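# Pull the cap off a marker on a desk

## Task

Take the cap off the marker so that both the marker and its cap end up resting on the desk, then open the grippers and move the robot away from them; the task fails if the robot tips over or is left leaning.

## Robot and tools

ROBOT. A LinearBot: a base that can drive forward, sideways or turn in place, and a column about 1.75 m tall. A carriage rides 1.0 m up and down it (lift_m) and carries two identical arms, left and right, each with six joints and a two-finger gripper. Arm bases sit about 0.57 m + lift_m above the floor; carriage parts hang about 0.15 m lower. A hand reaches about 0.78 m from its shoulder but only about 0.38 m below its arm base. The hand is about 0.16 m long, 0.1 m wide (0.14 m opened). Parked arm joints 1-6: 0, 0.05, 0.05, 1.45, 0, 0; parked, the robot is about 0.95 m wide and 0.7 m long. The wheel motors are weak (2 N m), so light pushes already stop a drive.

CAMERAS. carriage_camera is fixed on the carriage, facing forward and tilted about 20 degrees down. left_wrist_camera and right_wrist_camera look out past the fingertips. All images are 672x504.

FRAMES. Base frame: origin on the floor below the base centre, x forward, y left, z up, metres. left_hand and right_hand are reported in it, each the midpoint between that hand's pads; quat_wxyz rotates base axes into the hand's axes (hand z along the fingers, y the opening direction; an upward hand with joints 1, 5, 6 at 0 reads (1, 0, 0, 0)). Hand readings drift from truth, more at long reach; a level hand sags 10-17 cm under 1 kg. Odometry frame is the base frame at the scene's start; base_odometry counts wheel rotation, so slip shows up as travel; heading is positive leftward, -3.142 to 3.142.

execute_actions. Arguments: actions (a list holding one action, or empty to just read state and images) and cameras (list of camera names, or "all"; omitted or null gives all, [] gives none). An action may have base, joints, or both; they start together.
- base: one command only, as an offset from where the last report placed the robot: {"translate_m": d} forward positive, -2 to 2 m; {"strafe_m": d} left positive, -2 to 2 m; {"rotate_rad": d} counter-clockwise positive, -6.3 to 6.3 rad.
- joints: one object keyed by joint name, each value an absolute target (not an offset). lift_m 0 to 1 m. Per arm (left_ and right_ prefixes, same ranges), in radians: joint1 -2.617 to 3.054 (swing about vertical, 0 ahead, positive left); joint2 0 to 3.141 (shoulder: 0 upper arm back and level, 1.57 vertical, 3.14 forward and level); joint3 0 to 3.141 (elbow, 0 folded, 3.14 straight); joint4 -1.57 to 1.57 (wrist pitch, positive lifts fingertips); joint5 -1.57 to 1.57 (wrist yaw, positive turns fingertips right, opposite of joint1); joint6 -2.094 to 2.094 (roll about the finger axis, positive clockwise seen from the forearm). gripper_m 0 to 0.093 m, the pad gap. Done tolerances: lift 0.004, joint1 0.02, joints 2-3 0.055, joint4 0.04, joints 5-6 0.02, gripper 0.004. An action runs at most 15 s. A joint left out may still push toward an old target. Unknown keys or out-of-range values reject the whole call with no motion. If a result reports a stop, later motion calls in the same reply are skipped.

wait: seconds 0 to 10; commands nothing, returns the same state and images.
zoom_image: camera plus region [x0, y0, x1, y1] in pixels of that camera's latest full image, origin top-left, at most 504x504.
finished_scene: scene number; ends the scene irreversibly once the last command has been held, and reports success. The goal must already hold.

RESULTS. base_status and joint_status per motion: "done" (for the base, wheels turned the full amount, even with slip; tiny moves may stop short yet say done); "off_target" (resting away from target, maybe still pushing; normal for a gripper holding something); "contact_stop" or "time_out" (target dropped, holds where it stopped); "joint command not followed" with a cause line means a safety check refused an arm's targets (gripper still obeys), listed as "not_followed" and possibly retried on later actions. on_its_own lists uncommanded activity; "held at" is a held target, not the position. motor_effort is percent of maximum, positive toward higher joint values, bracket = peak in the last action; readings carry fixed bias and noise. A lift effort that keeps falling while lowering means a hand rests on something. drive_wheels larger at rest than after a free drive means the base is pressing on something. Joint torques are raw drive outputs with offsets and noise. "ARM HIT" means an arm struck the robot. MOTOR HOT appears from 75 °C; at 90 °C that arm halts for 10 s, at 100 °C it goes limp and falls (OVER-TEMPERATURE FAULT, "limit_stop_at_motor_heat": resend the target). Outstretched arms heat fast, even unloaded, also while you think, since the robot holds its last command between replies.

AVOID. Tipping: nothing catches it and only images reveal a lean; risk rises with a high carriage, outstretched arms, loads, pulling, abrupt stops. After a blocked drive, back off about 0.2 m the way you came (or turn back), repeat if still pressed; never reverse into a table edge the column is under. The base may coast up to 0.3 m after an arm touches something; arms have no contact stop and keep pressing, then spring to target when freed. Do not let the arms collide or press on each other: a hard press ends the run. If withheld near the other arm, move that arm clear first, the other in a later action. Grip force is about 45-60 N per pad. Drops, slips, slams and hard pushes are penalised, so place the marker and cap gently, release, and back away.

Each tool is called after "Call:" as name(argument=value, ...), one argument or row to a line, values as JSON.

## Session

Call:
execute_actions(
  actions=[],
)

Scene clock: 0.00 s.
Joint torques (N m, as the arm reports them, + toward a larger angle): no reading
base_odometry: x=+0.000 y=+0.000 heading=+0.000 (m, m, rad; odometry frame)
base_status: not commanded
joint_positions: lift_m=+0.303 left_joint1_rad=-0.010 left_joint2_rad=+0.072 left_joint3_rad=+0.046 left_joint4_rad=+1.479 left_joint5_rad=+0.044 left_joint6_rad=-0.028 left_gripper_m=+0.095 right_joint1_rad=-0.022 right_joint2_rad=+0.063 right_joint3_rad=+0.034 right_joint4_rad=+1.428 right_joint5_rad=-0.039 right_joint6_rad=+0.044 right_gripper_m=+0.095
joint_status: not commanded
motor_effort: lift_m=+26 drive_wheels=-3 (%)
left_hand: x=+0.3138 y=+0.3017 z=+1.2996 quat_wxyz=(+0.998, +0.022, +0.059, -0.020) (m; base frame)
right_hand: x=+0.3271 y=-0.3038 z=+1.2946 quat_wxyz=(+0.996, -0.017, +0.086, +0.012) (m; base frame)
pictures: carriage_camera, left_wrist_camera, right_wrist_camera
Images, in order (width x height): carriage_camera 672x504, left_wrist_camera 672x504, right_wrist_camera 672x504.

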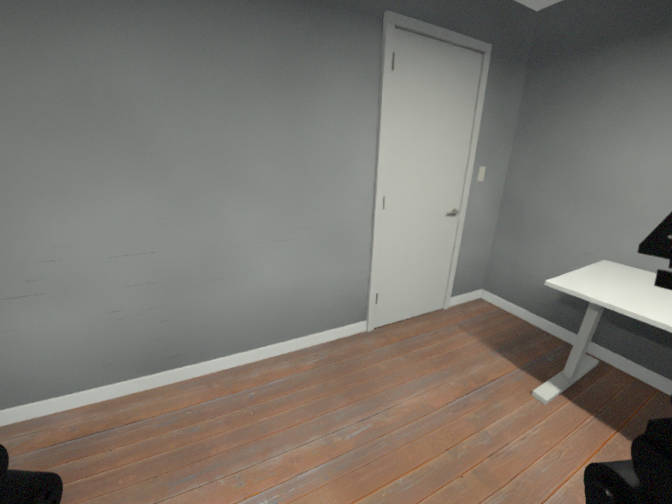

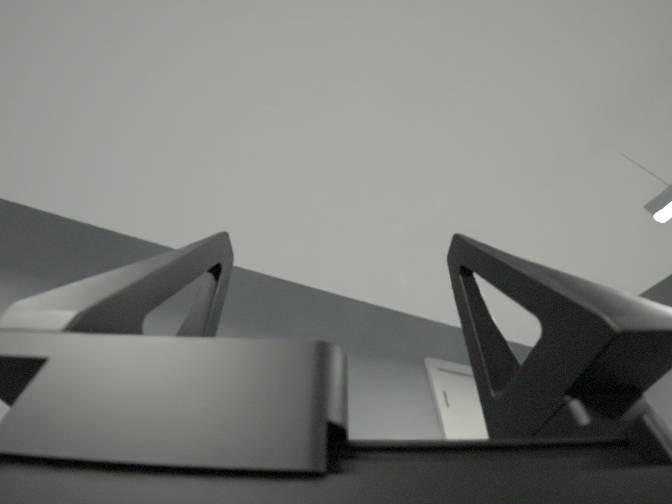

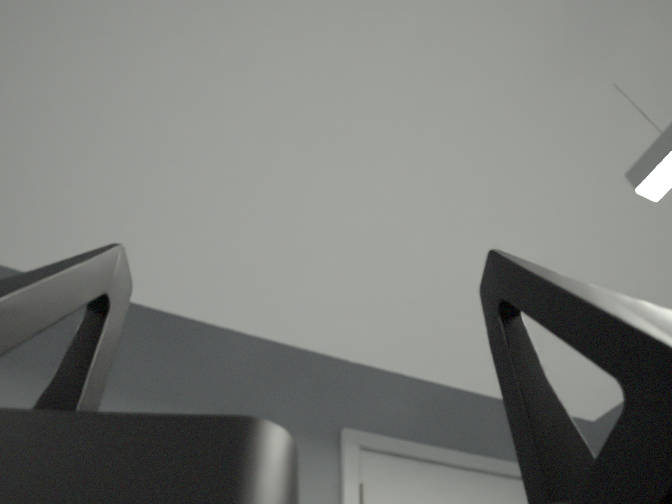

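Call:
execute_actions(
  actions=[
    {"base":{"rotate_rad":-1.1}},
  ],
  cameras=["carriage_camera"],
)

Scene clock: 4.93 s.
Joint torques (N m, as the arm reports them, + toward a larger angle): left_arm=[-0.16  4.49  6.09 -0.42 -0.11  0.02] | right_arm=[-0.49  4.18  6.14 -0.19  0.06 -0.04]
base_odometry: x=+0.000 y=+0.000 heading=-1.099 (m, m, rad; odometry frame)
base_status: done
joint_positions: lift_m=+0.303 left_joint1_rad=-0.010 left_joint2_rad=+0.072 left_joint3_rad=+0.046 left_joint4_rad=+1.479 left_joint5_rad=+0.044 left_joint6_rad=-0.028 left_gripper_m=+0.095 right_joint1_rad=-0.022 right_joint2_rad=+0.063 right_joint3_rad=+0.034 right_joint4_rad=+1.428 right_joint5_rad=-0.039 right_joint6_rad=+0.044 right_gripper_m=+0.095
joint_status: not commanded
motor_effort: lift_m=+30(27) drive_wheels=+9(28) (%)
left_hand: x=+0.3138 y=+0.3017 z=+1.2996 quat_wxyz=(+0.998, +0.022, +0.059, -0.020) (m; base frame)
right_hand: x=+0.3271 y=-0.3038 z=+1.2946 quat_wxyz=(+0.996, -0.017, +0.086, +0.012) (m; base frame)
pictures: carriage_camera
Images, in order (width x height): carriage_camera 672x504.

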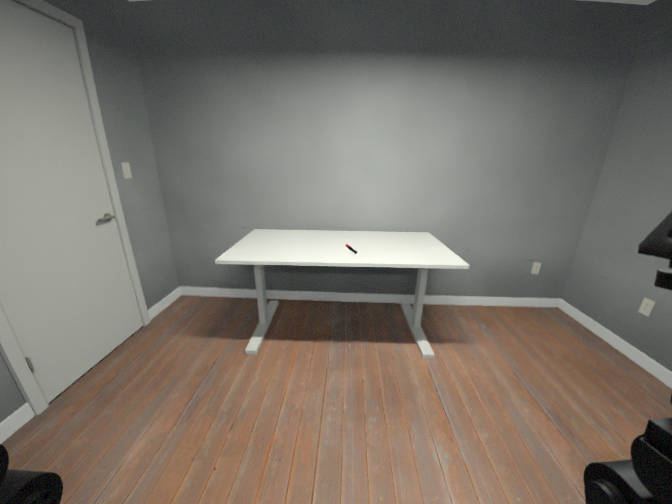

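Call:
execute_actions(
  actions=[
    {"base":{"translate_m":0.8},"joints":{"lift_m":0.5,"left_joint2_rad":1.7,"left_joint3_rad":1.4,"left_joint4_rad":-1.3,"right_joint2_rad":1.7,"right_joint3_rad":1.4,"right_joint4_rad":-1.3}},
  ],
)

Scene clock: 13.03 s.
Joint torques (N m, as the arm reports them, + toward a larger angle): left_arm=[-0.14 -8.6   8.33  0.17 -0.07  0.03] | right_arm=[-0.59 -8.76  7.97  0.13  0.02 -0.07]
base_odometry: x=+0.363 y=-0.713 heading=-1.100 (m, m, rad; odometry frame)
base_status: done
joint_positions: lift_m=+0.500 left_joint1_rad=-0.010 left_joint2_rad=+1.699 left_joint3_rad=+1.379 left_joint4_rad=-1.292 left_joint5_rad=+0.044 left_joint6_rad=-0.028 left_gripper_m=+0.095 right_joint1_rad=-0.022 right_joint2_rad=+1.706 right_joint3_rad=+1.379 right_joint4_rad=-1.291 right_joint5_rad=-0.039 right_joint6_rad=+0.044 right_gripper_m=+0.095
joint_status: all done
motor_effort: lift_m=+31(39) drive_wheels=-8(41) (%)
left_hand: x=+0.5769 y=+0.2990 z=+1.1762 quat_wxyz=(-0.021, -0.009, +1.000, -0.022) (m; base frame)
right_hand: x=+0.5770 y=-0.3095 z=+1.1743 quat_wxyz=(-0.024, +0.033, +0.999, +0.019) (m; base frame)
pictures: carriage_camera, left_wrist_camera, right_wrist_camera
Images, in order (width x height): carriage_camera 672x504, left_wrist_camera 672x504, right_wrist_camera 672x504.

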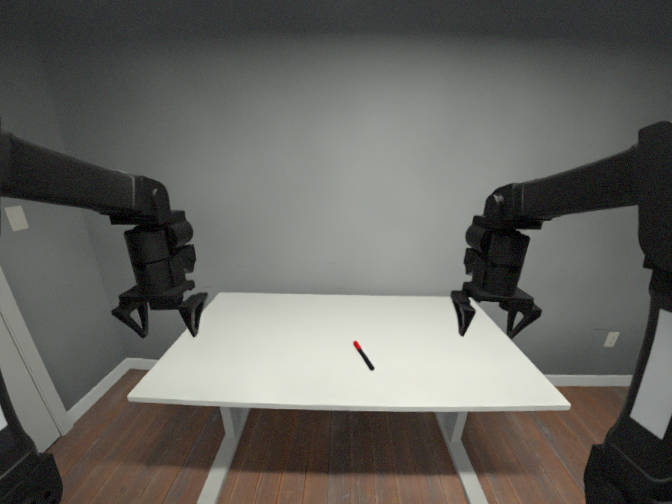

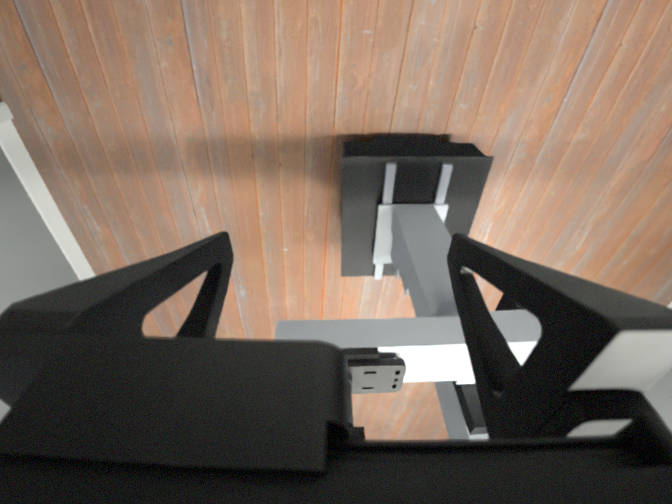

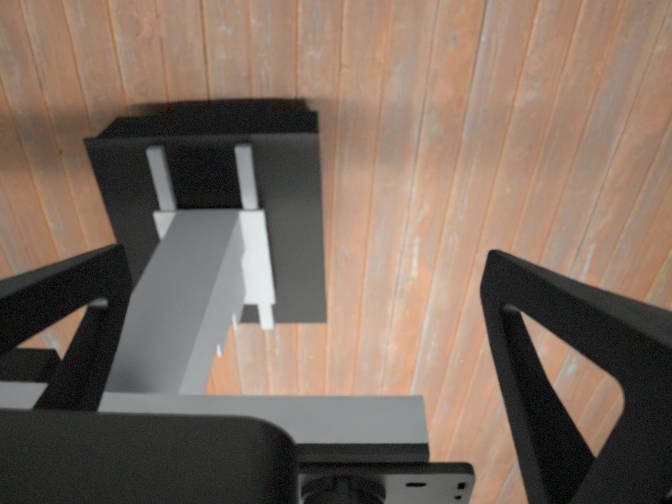

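Call:
execute_actions(
  actions=[
    {"base":{"translate_m":0.5},"joints":{"lift_m":0.35,"right_joint1_rad":0.6,"right_joint6_rad":0.3,"right_joint2_rad":2.0,"right_joint3_rad":1.6,"right_joint4_rad":-1.2}},
  ],
)

Scene clock: 30.83 s.
Joint torques (N m, as the arm reports them, + toward a larger angle): left_arm=[-0.19 -8.66  7.64  0.22 -0.07  0.03] | right_arm=[ -0.88 -12.76   7.18   0.21   0.07   0.06]
base_odometry: x=+0.589 y=-1.159 heading=-1.101 (m, m, rad; odometry frame)
base_status: done
joint_positions: lift_m=+0.350 left_joint1_rad=-0.010 left_joint2_rad=+1.699 left_joint3_rad=+1.390 left_joint4_rad=-1.294 left_joint5_rad=+0.044 left_joint6_rad=-0.028 left_gripper_m=+0.095 right_joint1_rad=+0.604 right_joint2_rad=+2.017 right_joint3_rad=+1.586 right_joint4_rad=-1.199 right_joint5_rad=-0.041 right_joint6_rad=+0.291 right_gripper_m=+0.095
joint_status: all done
motor_effort: lift_m=+26(20) drive_wheels=-9(39) (%)
left_hand: x=+0.5794 y=+0.2990 z=+1.0295 quat_wxyz=(-0.016, -0.009, +1.000, -0.022) (m; base frame)
right_hand: x=+0.5801 y=-0.0953 z=+0.9757 quat_wxyz=(-0.035, -0.155, +0.987, +0.006) (m; base frame)
pictures: carriage_camera, left_wrist_camera, right_wrist_camera
Images, in order (width x height): carriage_camera 672x504, left_wrist_camera 672x504, right_wrist_camera 672x504.

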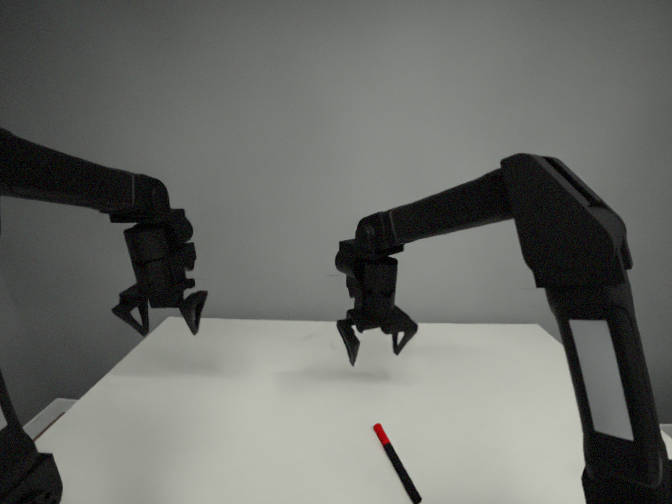

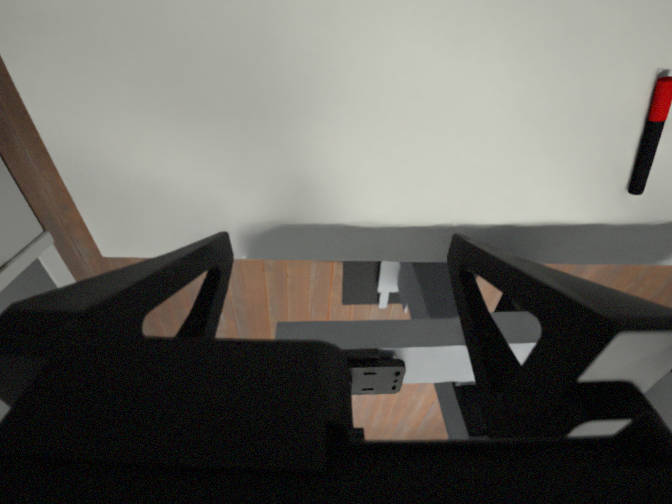

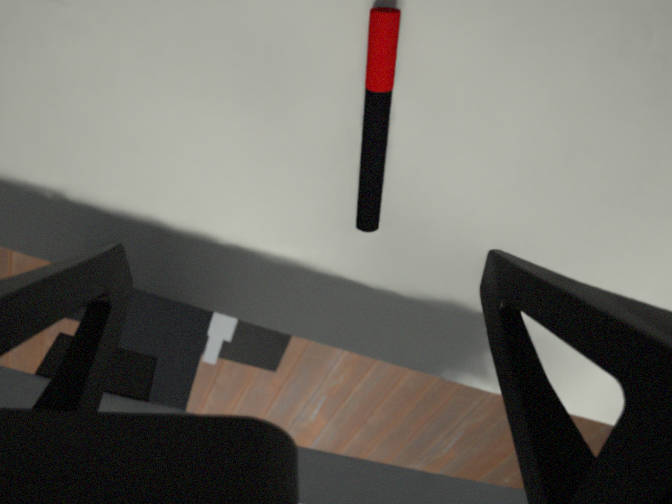

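Call:
execute_actions(
  actions=[
    {"joints":{"right_joint2_rad":2.4,"right_joint3_rad":1.75,"right_joint4_rad":-0.93,"left_joint2_rad":2.4,"left_joint3_rad":1.75,"left_joint4_rad":-0.93}},
  ],
)

Scene clock: 35.07 s.
Joint torques (N m, as the arm reports them, + toward a larger angle): left_arm=[ -0.26 -15.89   6.64   0.23  -0.05   0.03] | right_arm=[ -0.73 -15.71   5.68   0.32   0.07   0.04]
base_odometry: x=+0.589 y=-1.159 heading=-1.101 (m, m, rad; odometry frame)
base_status: not commanded
joint_positions: lift_m=+0.350 left_joint1_rad=-0.010 left_joint2_rad=+2.411 left_joint3_rad=+1.746 left_joint4_rad=-0.922 left_joint5_rad=+0.044 left_joint6_rad=-0.028 left_gripper_m=+0.095 right_joint1_rad=+0.604 right_joint2_rad=+2.418 right_joint3_rad=+1.752 right_joint4_rad=-0.934 right_joint5_rad=-0.041 right_joint6_rad=+0.291 right_gripper_m=+0.095
joint_status: all done
motor_effort: lift_m=+25(24) drive_wheels=+6(9) (%)
left_hand: x=+0.7240 y=+0.2976 z=+0.8570 quat_wxyz=(-0.009, -0.009, +1.000, -0.022) (m; base frame)
right_hand: x=+0.6404 y=-0.0537 z=+0.8555 quat_wxyz=(-0.022, -0.155, +0.988, +0.012) (m; base frame)
pictures: carriage_camera, left_wrist_camera, right_wrist_camera
Images, in order (width x height): carriage_camera 672x504, left_wrist_camera 672x504, right_wrist_camera 672x504.

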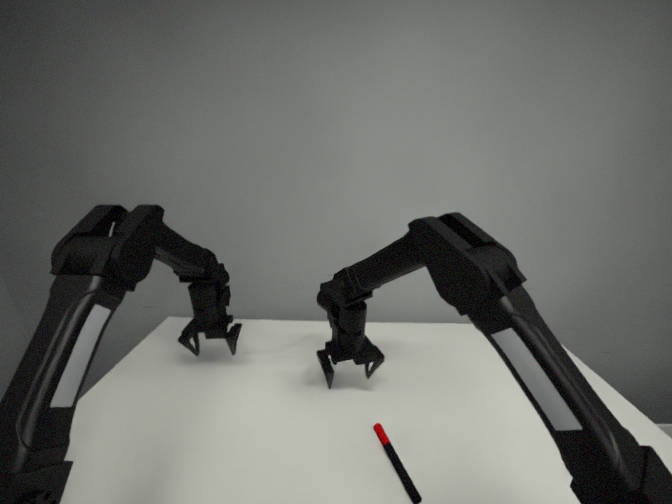

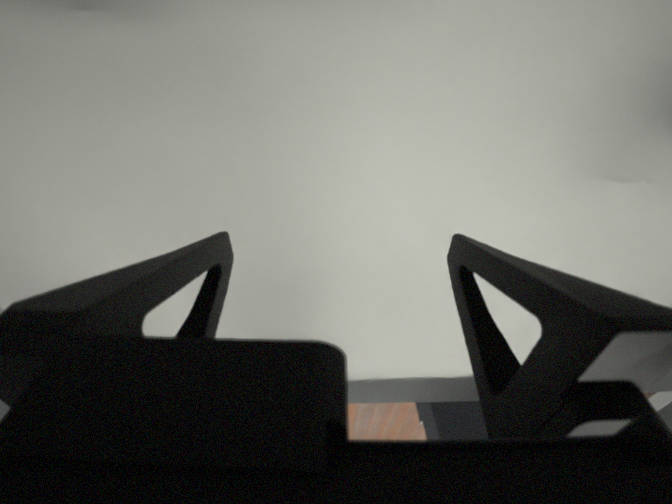

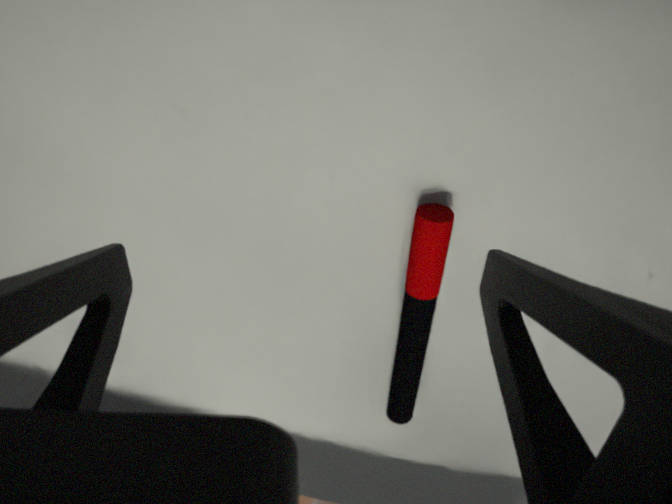

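Call:
execute_actions(
  actions=[
    {"base":{"strafe_m":-0.065},"joints":{"right_joint6_rad":0.38}},
  ],
  cameras=[],
)

Call:
execute_actions(
  actions=[
    {"base":{"translate_m":-0.07},"joints":{"lift_m":0.29}},
  ],
)

Scene clock: 40.53 s.
Joint torques (N m, as the arm reports them, + toward a larger angle): left_arm=[ -0.16 -15.92   6.66   0.23  -0.06   0.03] | right_arm=[ -0.91 -15.48   5.96   0.32   0.08   0.07]
base_odometry: x=+0.531 y=-1.189 heading=-1.101 (m, m, rad; odometry frame)
base_status: done
joint_positions: lift_m=+0.350 left_joint1_rad=-0.010 left_joint2_rad=+2.411 left_joint3_rad=+1.746 left_joint4_rad=-0.923 left_joint5_rad=+0.044 left_joint6_rad=-0.028 left_gripper_m=+0.095 right_joint1_rad=+0.604 right_joint2_rad=+2.418 right_joint3_rad=+1.752 right_joint4_rad=-0.934 right_joint5_rad=-0.041 right_joint6_rad=+0.371 right_gripper_m=+0.095
joint_status: all done
motor_effort: lift_m=+25(25) drive_wheels=-3(32) (%)
left_hand: x=+0.7239 y=+0.2977 z=+0.8570 quat_wxyz=(-0.009, -0.009, +1.000, -0.022) (m; base frame)
right_hand: x=+0.6404 y=-0.0537 z=+0.8555 quat_wxyz=(-0.022, -0.116, +0.993, +0.011) (m; base frame)
pictures: none
No camera images: the call's "cameras" was empty. Leave "cameras" out to get every camera's image.

Scene clock: 41.97 s.
Joint torques (N m, as the arm reports them, + toward a larger angle): left_arm=[ -0.2  -15.41   6.7    0.26  -0.07   0.03] | right_arm=[ -0.76 -15.4    5.89   0.3    0.05   0.06]
base_odometry: x=+0.499 y=-1.126 heading=-1.101 (m, m, rad; odometry frame)
base_status: done
joint_positions: lift_m=+0.290 left_joint1_rad=-0.010 left_joint2_rad=+2.405 left_joint3_rad=+1.746 left_joint4_rad=-0.924 left_joint5_rad=+0.044 left_joint6_rad=-0.028 left_gripper_m=+0.095 right_joint1_rad=+0.604 right_joint2_rad=+2.414 right_joint3_rad=+1.752 right_joint4_rad=-0.933 right_joint5_rad=-0.041 right_joint6_rad=+0.371 right_gripper_m=+0.095
joint_status: all done
motor_effort: lift_m=+20(25) drive_wheels=-4(28) (%)
left_hand: x=+0.7246 y=+0.2976 z=+0.7996 quat_wxyz=(-0.007, -0.009, +1.000, -0.022) (m; base frame)
right_hand: x=+0.6411 y=-0.0532 z=+0.7972 quat_wxyz=(-0.020, -0.116, +0.993, +0.012) (m; base frame)
pictures: carriage_camera, left_wrist_camera, right_wrist_camera
Images, in order (width x height): carriage_camera 672x504, left_wrist_camera 672x504, right_wrist_camera 672x504.

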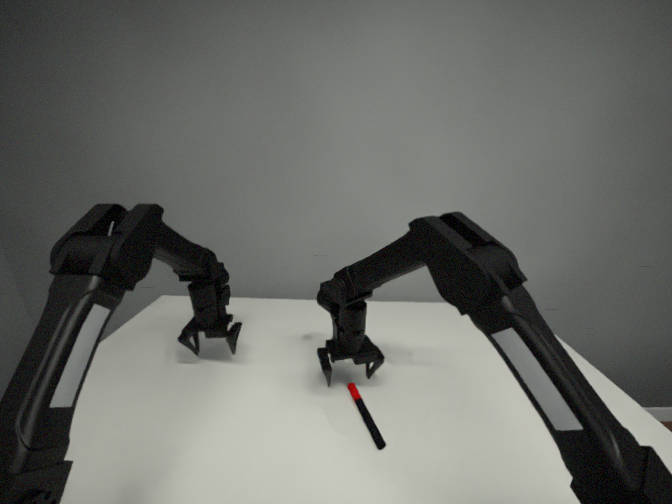

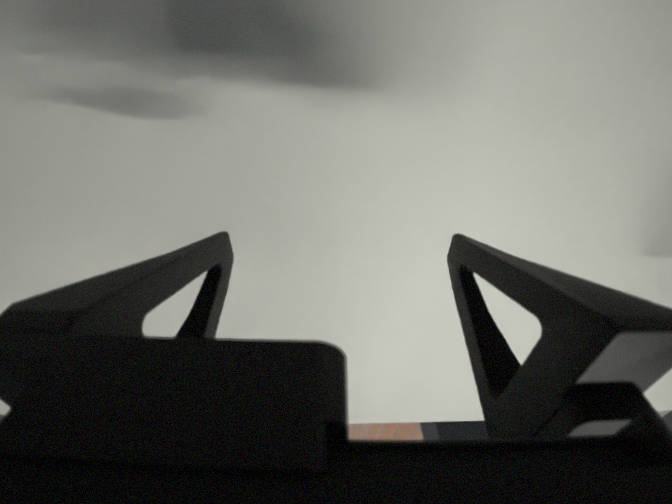

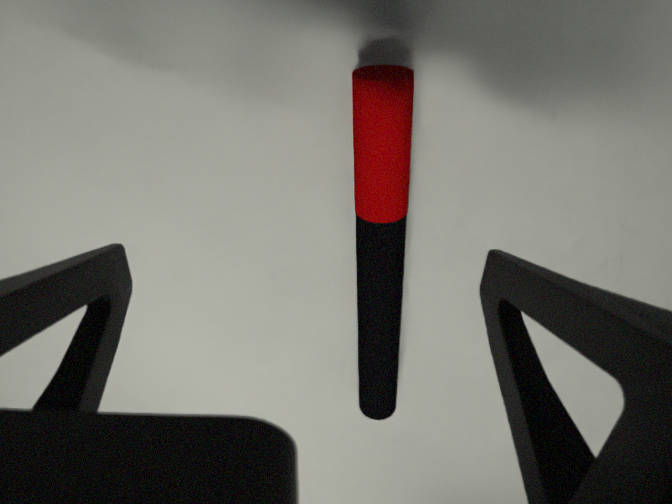

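Call:
execute_actions(
  actions=[
    {"base":{"strafe_m":-0.022},"joints":{"lift_m":0.26}},
  ],
)

Scene clock: 44.83 s.
Joint torques (N m, as the arm reports them, + toward a larger angle): left_arm=[ -0.19 -15.34   6.72   0.29  -0.08   0.03] | right_arm=[ -0.72 -15.18   5.79   0.31   0.09   0.07]
base_odometry: x=+0.479 y=-1.136 heading=-1.101 (m, m, rad; odometry frame)
base_status: done
joint_positions: lift_m=+0.260 left_joint1_rad=-0.010 left_joint2_rad=+2.404 left_joint3_rad=+1.746 left_joint4_rad=-0.926 left_joint5_rad=+0.044 left_joint6_rad=-0.028 left_gripper_m=+0.095 right_joint1_rad=+0.604 right_joint2_rad=+2.412 right_joint3_rad=+1.752 right_joint4_rad=-0.933 right_joint5_rad=-0.041 right_joint6_rad=+0.371 right_gripper_m=+0.095
joint_status: all done
motor_effort: lift_m=+24(28) drive_wheels=-2(21) (%)
left_hand: x=+0.7243 y=+0.2976 z=+0.7699 quat_wxyz=(-0.007, -0.009, +1.000, -0.022) (m; base frame)
right_hand: x=+0.6416 y=-0.0531 z=+0.7681 quat_wxyz=(-0.019, -0.116, +0.993, +0.013) (m; base frame)
pictures: carriage_camera, left_wrist_camera, right_wrist_camera
Images, in order (width x height): carriage_camera 672x504, left_wrist_camera 672x504, right_wrist_camera 672x504.

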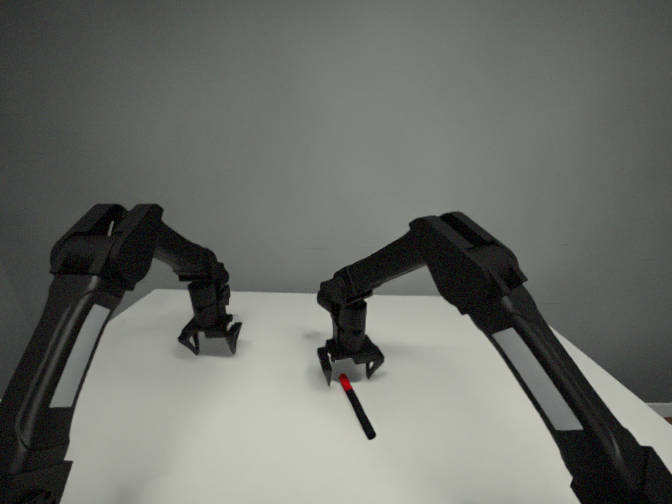

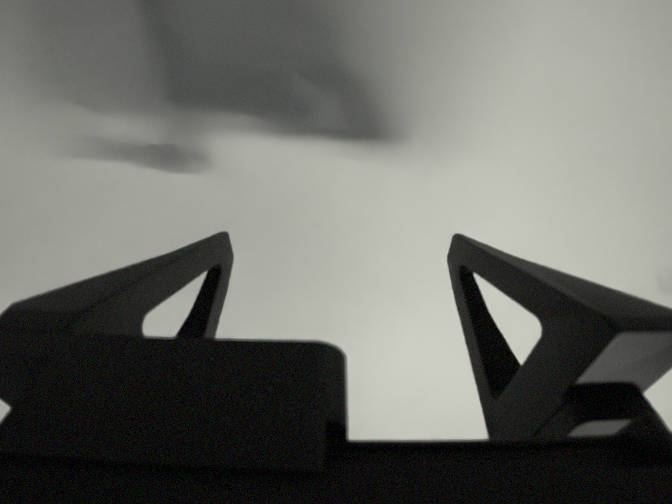

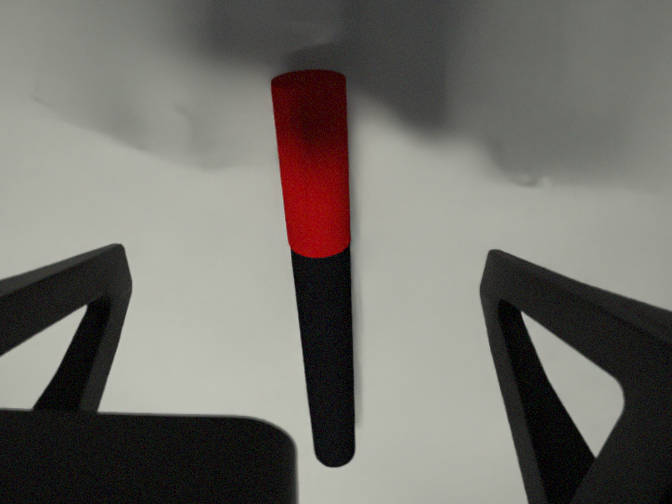

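Call:
execute_actions(
  actions=[
    {"base":{"translate_m":0.02},"joints":{"lift_m":0.24,"right_joint6_rad":0.3,"left_joint2_rad":2.3}},
  ],
)

Scene clock: 48.63 s.
Joint torques (N m, as the arm reports them, + toward a larger angle): left_arm=[ -0.2  -14.98   7.05   0.54  -0.07   0.03] | right_arm=[ -0.81 -15.01   5.77   0.32   0.06  -0.1 ]
base_odometry: x=+0.488 y=-1.154 heading=-1.101 (m, m, rad; odometry frame)
base_status: done
joint_positions: lift_m=+0.240 left_joint1_rad=-0.010 left_joint2_rad=+2.304 left_joint3_rad=+1.746 left_joint4_rad=-0.928 left_joint5_rad=+0.044 left_joint6_rad=-0.028 left_gripper_m=+0.095 right_joint1_rad=+0.604 right_joint2_rad=+2.412 right_joint3_rad=+1.752 right_joint4_rad=-0.933 right_joint5_rad=-0.041 right_joint6_rad=+0.307 right_gripper_m=+0.095
joint_status: all done
motor_effort: lift_m=+24(29) drive_wheels=+7(20) (%)
left_hand: x=+0.7388 y=+0.2974 z=+0.7931 quat_wxyz=(+0.042, -0.008, +0.999, -0.023) (m; base frame)
right_hand: x=+0.6416 y=-0.0530 z=+0.7481 quat_wxyz=(-0.019, -0.148, +0.989, +0.014) (m; base frame)
pictures: carriage_camera, left_wrist_camera, right_wrist_camera
Images, in order (width x height): carriage_camera 672x504, left_wrist_camera 672x504, right_wrist_camera 672x504.

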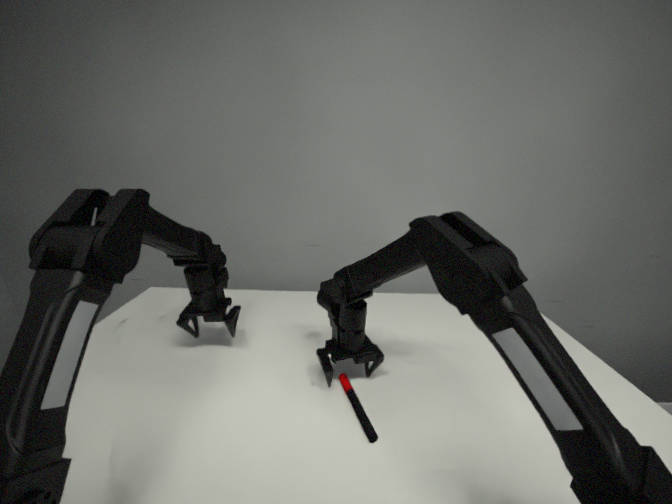

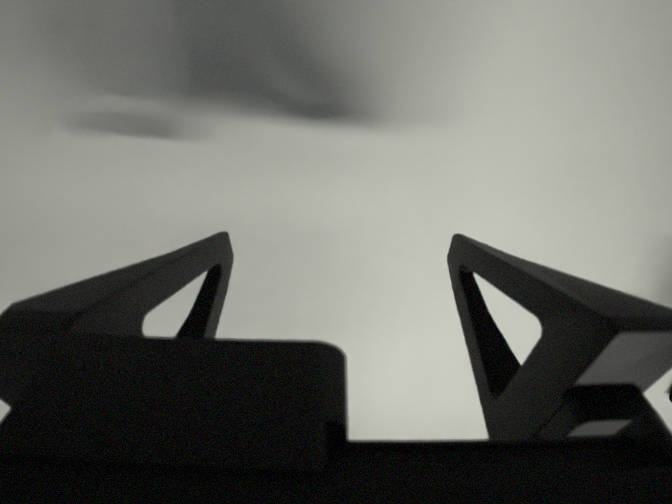

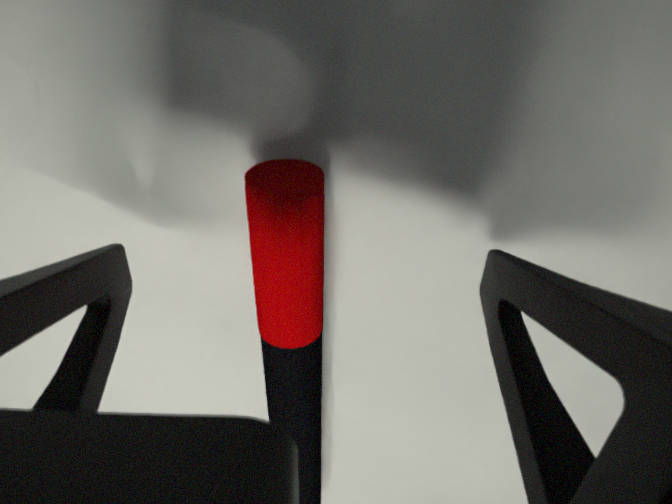

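Nearly touching; close.

Call:
execute_actions(
  actions=[
    {"joints":{"lift_m":0.233,"right_gripper_m":0.03}},
  ],
  cameras=[],
)

Call:
execute_actions(
  actions=[
    {"joints":{"right_gripper_m":0.0}},
  ],
  cameras=["right_wrist_camera"],
)

Call:
execute_actions(
  actions=[
    {"joints":{"lift_m":0.27}},
  ],
  cameras=[],
)

Call:
execute_actions(
  actions=[
    {"joints":{"right_joint1_rad":0.45,"right_joint6_rad":2.02,"left_joint1_rad":-0.2,"left_joint6_rad":-1.9,"left_joint2_rad":2.25,"left_joint3_rad":1.7,"left_joint4_rad":-1.03}},
  ],
)

Scene clock: 54.83 s.
Joint torques (N m, as the arm reports them, + toward a larger angle): left_arm=[ -0.21 -15.     7.18   0.55  -0.07   0.04] | right_arm=[ -0.83 -15.23   5.78   0.31   0.02  -0.14]
base_odometry: x=+0.488 y=-1.154 heading=-1.101 (m, m, rad; odometry frame)
base_status: not commanded
joint_positions: lift_m=+0.233 left_joint1_rad=-0.010 left_joint2_rad=+2.304 left_joint3_rad=+1.746 left_joint4_rad=-0.928 left_joint5_rad=+0.044 left_joint6_rad=-0.028 left_gripper_m=+0.095 right_joint1_rad=+0.604 right_joint2_rad=+2.412 right_joint3_rad=+1.752 right_joint4_rad=-0.933 right_joint5_rad=-0.041 right_joint6_rad=+0.307 right_gripper_m=+0.030
joint_status: all done
motor_effort: lift_m=+25(25) drive_wheels=+6(6) (%)
left_hand: x=+0.7387 y=+0.2974 z=+0.7861 quat_wxyz=(+0.042, -0.008, +0.999, -0.023) (m; base frame)
right_hand: x=+0.6416 y=-0.0530 z=+0.7411 quat_wxyz=(-0.019, -0.148, +0.989, +0.014) (m; base frame)
pictures: none
No camera images: the call's "cameras" was empty. Leave "cameras" out to get every camera's image.

Scene clock: 55.37 s.
Joint torques (N m, as the arm reports them, + toward a larger angle): left_arm=[ -0.2  -15.     7.1    0.55  -0.07   0.04] | right_arm=[ -0.86 -15.23   5.92   0.31   0.03  -0.12]
base_odometry: x=+0.488 y=-1.154 heading=-1.101 (m, m, rad; odometry frame)
base_status: not commanded
joint_positions: lift_m=+0.233 left_joint1_rad=-0.010 left_joint2_rad=+2.304 left_joint3_rad=+1.746 left_joint4_rad=-0.928 left_joint5_rad=+0.044 left_joint6_rad=-0.028 left_gripper_m=+0.095 right_joint1_rad=+0.604 right_joint2_rad=+2.412 right_joint3_rad=+1.752 right_joint4_rad=-0.933 right_joint5_rad=-0.041 right_joint6_rad=+0.307 right_gripper_m=+0.018
joint_status: right_gripper_m off_target (ended at +0.018, target +0.000)
motor_effort: lift_m=+25(22) drive_wheels=+6(6) (%)
left_hand: x=+0.7387 y=+0.2974 z=+0.7861 quat_wxyz=(+0.042, -0.008, +0.999, -0.023) (m; base frame)
right_hand: x=+0.6416 y=-0.0530 z=+0.7411 quat_wxyz=(-0.019, -0.148, +0.989, +0.014) (m; base frame)
pictures: right_wrist_camera
Images, in order (width x height): right_wrist_camera 672x504.

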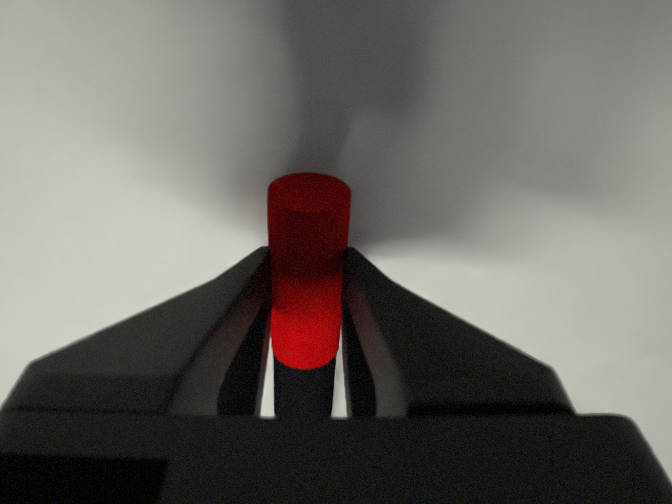

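Scene clock: 56.03 s.
Joint torques (N m, as the arm reports them, + toward a larger angle): left_arm=[ -0.05 -14.34   7.11   0.59  -0.06   0.03] | right_arm=[ -0.97 -14.34   5.83   0.33   0.08  -0.08]
base_odometry: x=+0.488 y=-1.154 heading=-1.101 (m, m, rad; odometry frame)
base_status: not commanded
joint_positions: lift_m=+0.270 left_joint1_rad=-0.010 left_joint2_rad=+2.295 left_joint3_rad=+1.746 left_joint4_rad=-0.928 left_joint5_rad=+0.044 left_joint6_rad=-0.028 left_gripper_m=+0.095 right_joint1_rad=+0.604 right_joint2_rad=+2.402 right_joint3_rad=+1.752 right_joint4_rad=-0.932 right_joint5_rad=-0.041 right_joint6_rad=+0.307 right_gripper_m=+0.018
joint_status: all done
motor_effort: lift_m=+27(41) drive_wheels=+5(6) (%)
left_hand: x=+0.7398 y=+0.2974 z=+0.8262 quat_wxyz=(+0.046, -0.008, +0.999, -0.023) (m; base frame)
right_hand: x=+0.6431 y=-0.0520 z=+0.7817 quat_wxyz=(-0.014, -0.148, +0.989, +0.016) (m; base frame)
pictures: none
No camera images: the call's "cameras" was empty. Leave "cameras" out to get every camera's image.

Scene clock: 57.90 s.
Joint torques (N m, as the arm reports them, + toward a larger angle): left_arm=[  0.21 -15.     5.24   0.1   -0.19  -0.07] | right_arm=[ -0.03 -14.22   5.71   0.2    0.08   0.11]
base_odometry: x=+0.488 y=-1.154 heading=-1.101 (m, m, rad; odometry frame)
base_status: not commanded
joint_positions: lift_m=+0.270 left_joint1_rad=-0.206 left_joint2_rad=+2.262 left_joint3_rad=+1.717 left_joint4_rad=-1.018 left_joint5_rad=+0.048 left_joint6_rad=-1.891 left_gripper_m=+0.095 right_joint1_rad=+0.443 right_joint2_rad=+2.402 right_joint3_rad=+1.752 right_joint4_rad=-0.932 right_joint5_rad=-0.037 right_joint6_rad=+2.011 right_gripper_m=+0.018
joint_status: all done
motor_effort: lift_m=+31(27) drive_wheels=+3(8) (%)
left_hand: x=+0.7019 y=+0.2132 z=+0.8322 quat_wxyz=(-0.019, -0.746, +0.666, -0.016) (m; base frame)
right_hand: x=+0.6799 y=-0.1136 z=+0.7817 quat_wxyz=(-0.019, +0.706, +0.708, +0.001) (m; base frame)
pictures: carriage_camera, left_wrist_camera, right_wrist_camera
Images, in order (width x height): carriage_camera 672x504, left_wrist_camera 672x504, right_wrist_camera 672x504.

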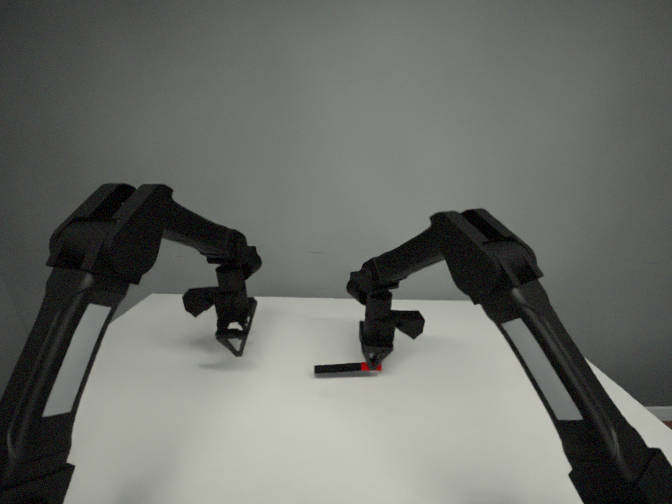

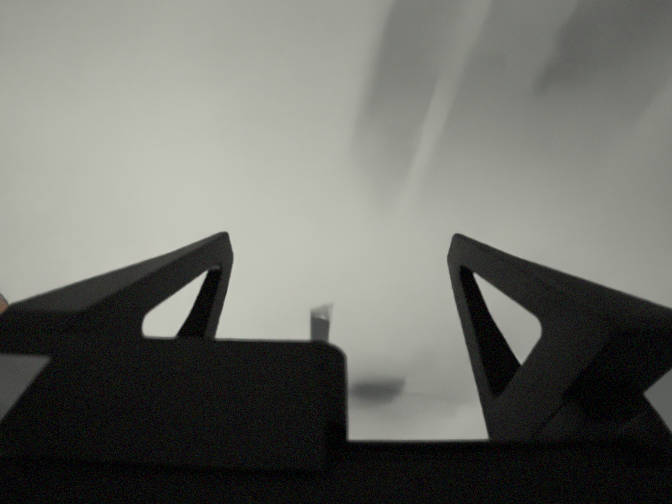

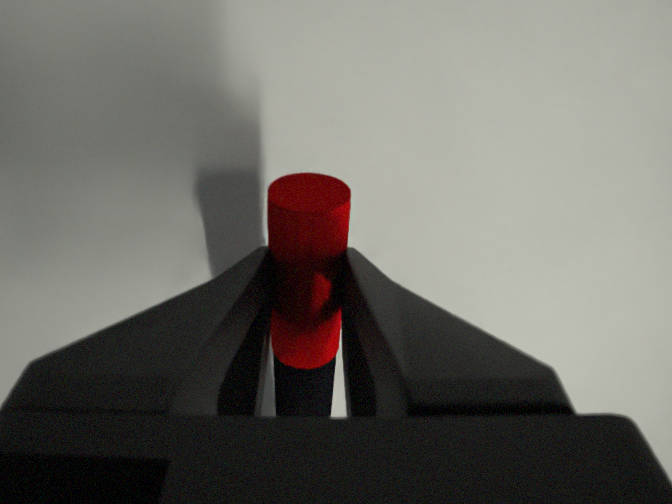

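Call:
execute_actions(
  actions=[
    {"joints":{"right_joint1_rad":0.55,"right_joint6_rad":2.094,"left_joint1_rad":-0.5,"left_joint6_rad":-2.094,"left_joint2_rad":2.4,"left_joint3_rad":1.77,"left_joint4_rad":-0.94}},
  ],
)

Call:
execute_actions(
  actions=[
    {"joints":{"left_joint1_rad":-0.61}},
  ],
)

Scene clock: 64.30 s.
Joint torques (N m, as the arm reports them, + toward a larger angle): left_arm=[  0.13 -15.48   6.5    0.14  -0.19  -0.08] | right_arm=[ -1.11 -14.13   5.72   0.19   0.07   0.1 ]
base_odometry: x=+0.488 y=-1.154 heading=-1.101 (m, m, rad; odometry frame)
base_status: not commanded
joint_positions: lift_m=+0.270 left_joint1_rad=-0.505 left_joint2_rad=+2.406 left_joint3_rad=+1.767 left_joint4_rad=-0.935 left_joint5_rad=+0.048 left_joint6_rad=-2.084 left_gripper_m=+0.095 right_joint1_rad=+0.557 right_joint2_rad=+2.402 right_joint3_rad=+1.752 right_joint4_rad=-0.932 right_joint5_rad=-0.038 right_joint6_rad=+2.080 right_gripper_m=+0.018
joint_status: all done
joint sent to its limit — the command would take right_joint6_rad past its upper limit, so that joint was sent only as far as its limit.
motor_effort: lift_m=+29(31) drive_wheels=+4(6) (%)
left_hand: x=+0.6696 y=+0.0860 z=+0.7837 quat_wxyz=(-0.023, -0.710, +0.704, -0.005) (m; base frame)
right_hand: x=+0.6549 y=-0.0694 z=+0.7817 quat_wxyz=(-0.020, +0.690, +0.723, -0.001) (m; base frame)
pictures: carriage_camera, left_wrist_camera, right_wrist_camera
Images, in order (width x height): carriage_camera 672x504, left_wrist_camera 672x504, right_wrist_camera 672x504.

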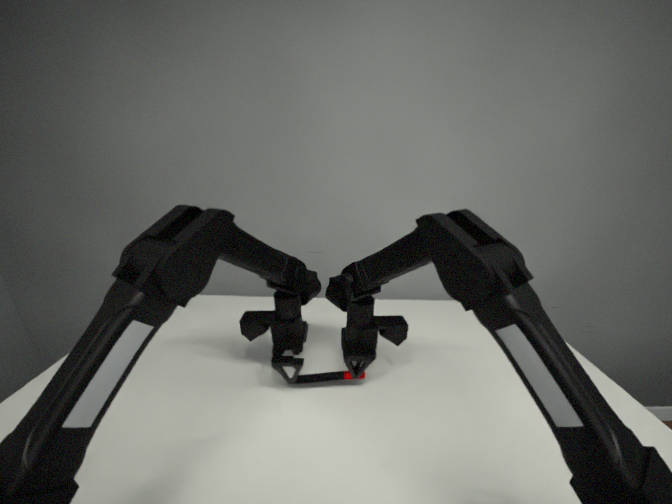

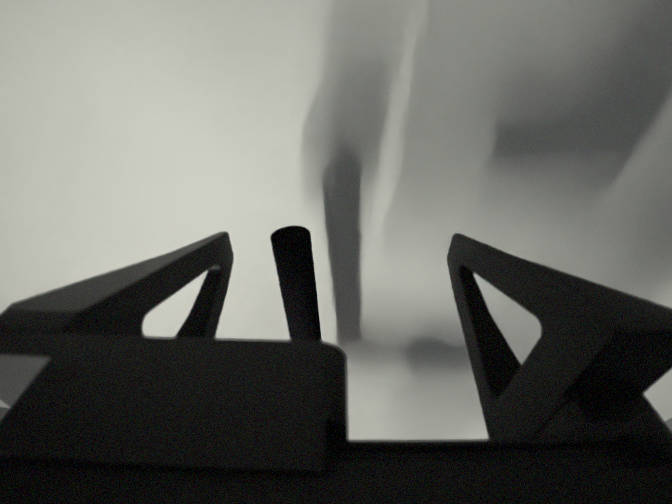

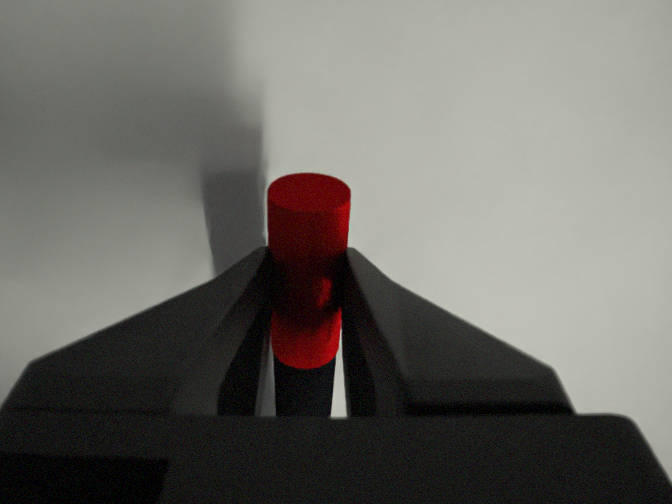

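Scene clock: 64.97 s.
Joint torques (N m, as the arm reports them, + toward a larger angle): left_arm=[ -0.16 -14.99   6.34   0.19  -0.17  -0.04] | right_arm=[ -1.07 -14.14   5.62   0.2    0.08   0.1 ]
base_odometry: x=+0.488 y=-1.154 heading=-1.101 (m, m, rad; odometry frame)
base_status: not commanded
joint_positions: lift_m=+0.270 left_joint1_rad=-0.507 left_joint2_rad=+2.406 left_joint3_rad=+1.767 left_joint4_rad=-0.935 left_joint5_rad=+0.050 left_joint6_rad=-2.079 left_gripper_m=+0.095 right_joint1_rad=+0.557 right_joint2_rad=+2.402 right_joint3_rad=+1.752 right_joint4_rad=-0.932 right_joint5_rad=-0.038 right_joint6_rad=+2.080 right_gripper_m=+0.018
joint_status: left_joint1_rad not_followed (moved -0.002 of -0.105)
motor_effort: lift_m=+27(28) drive_wheels=+4(4) (%)
left_hand: x=+0.6690 y=+0.0849 z=+0.7838 quat_wxyz=(-0.024, -0.708, +0.706, -0.006) (m; base frame)
right_hand: x=+0.6549 y=-0.0694 z=+0.7817 quat_wxyz=(-0.020, +0.690, +0.723, -0.001) (m; base frame)
pictures: carriage_camera, left_wrist_camera, right_wrist_camera
joint command not followed: on one or more control steps a check withheld the commanded joint targets of the left arm, and it was not sent them on those steps. On the call's last step the targets were still withheld.
cause: the commanded joint targets would bring a part of the robot too close to another arm (this arm's wrist (the part past joint 4) and the other arm's wrist (the part past joint 4)); next, command targets that bring no part of the robot closer to that arm.
Images, in order (width x height): carriage_camera 672x504, left_wrist_camera 672x504, right_wrist_camera 672x504.

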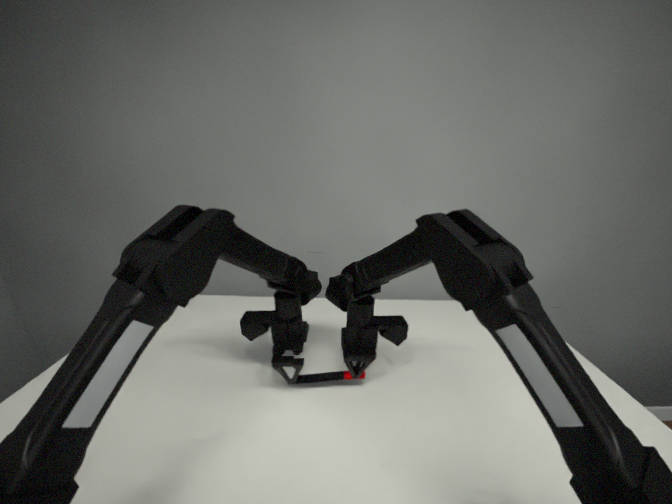

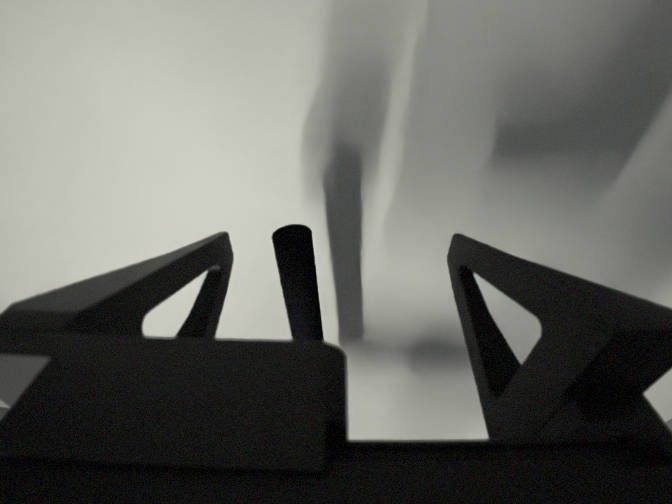

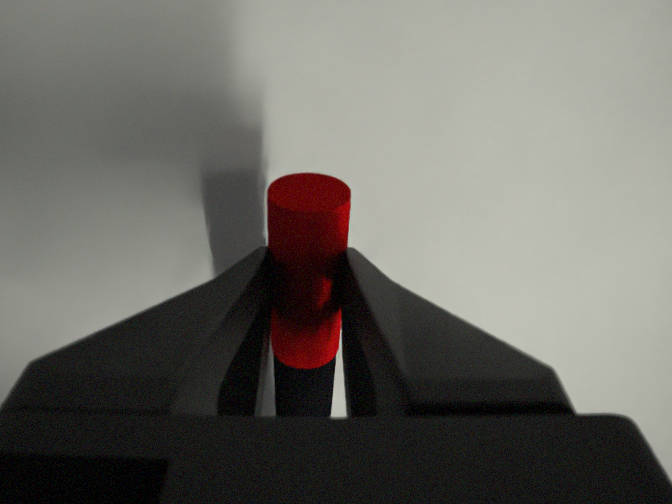

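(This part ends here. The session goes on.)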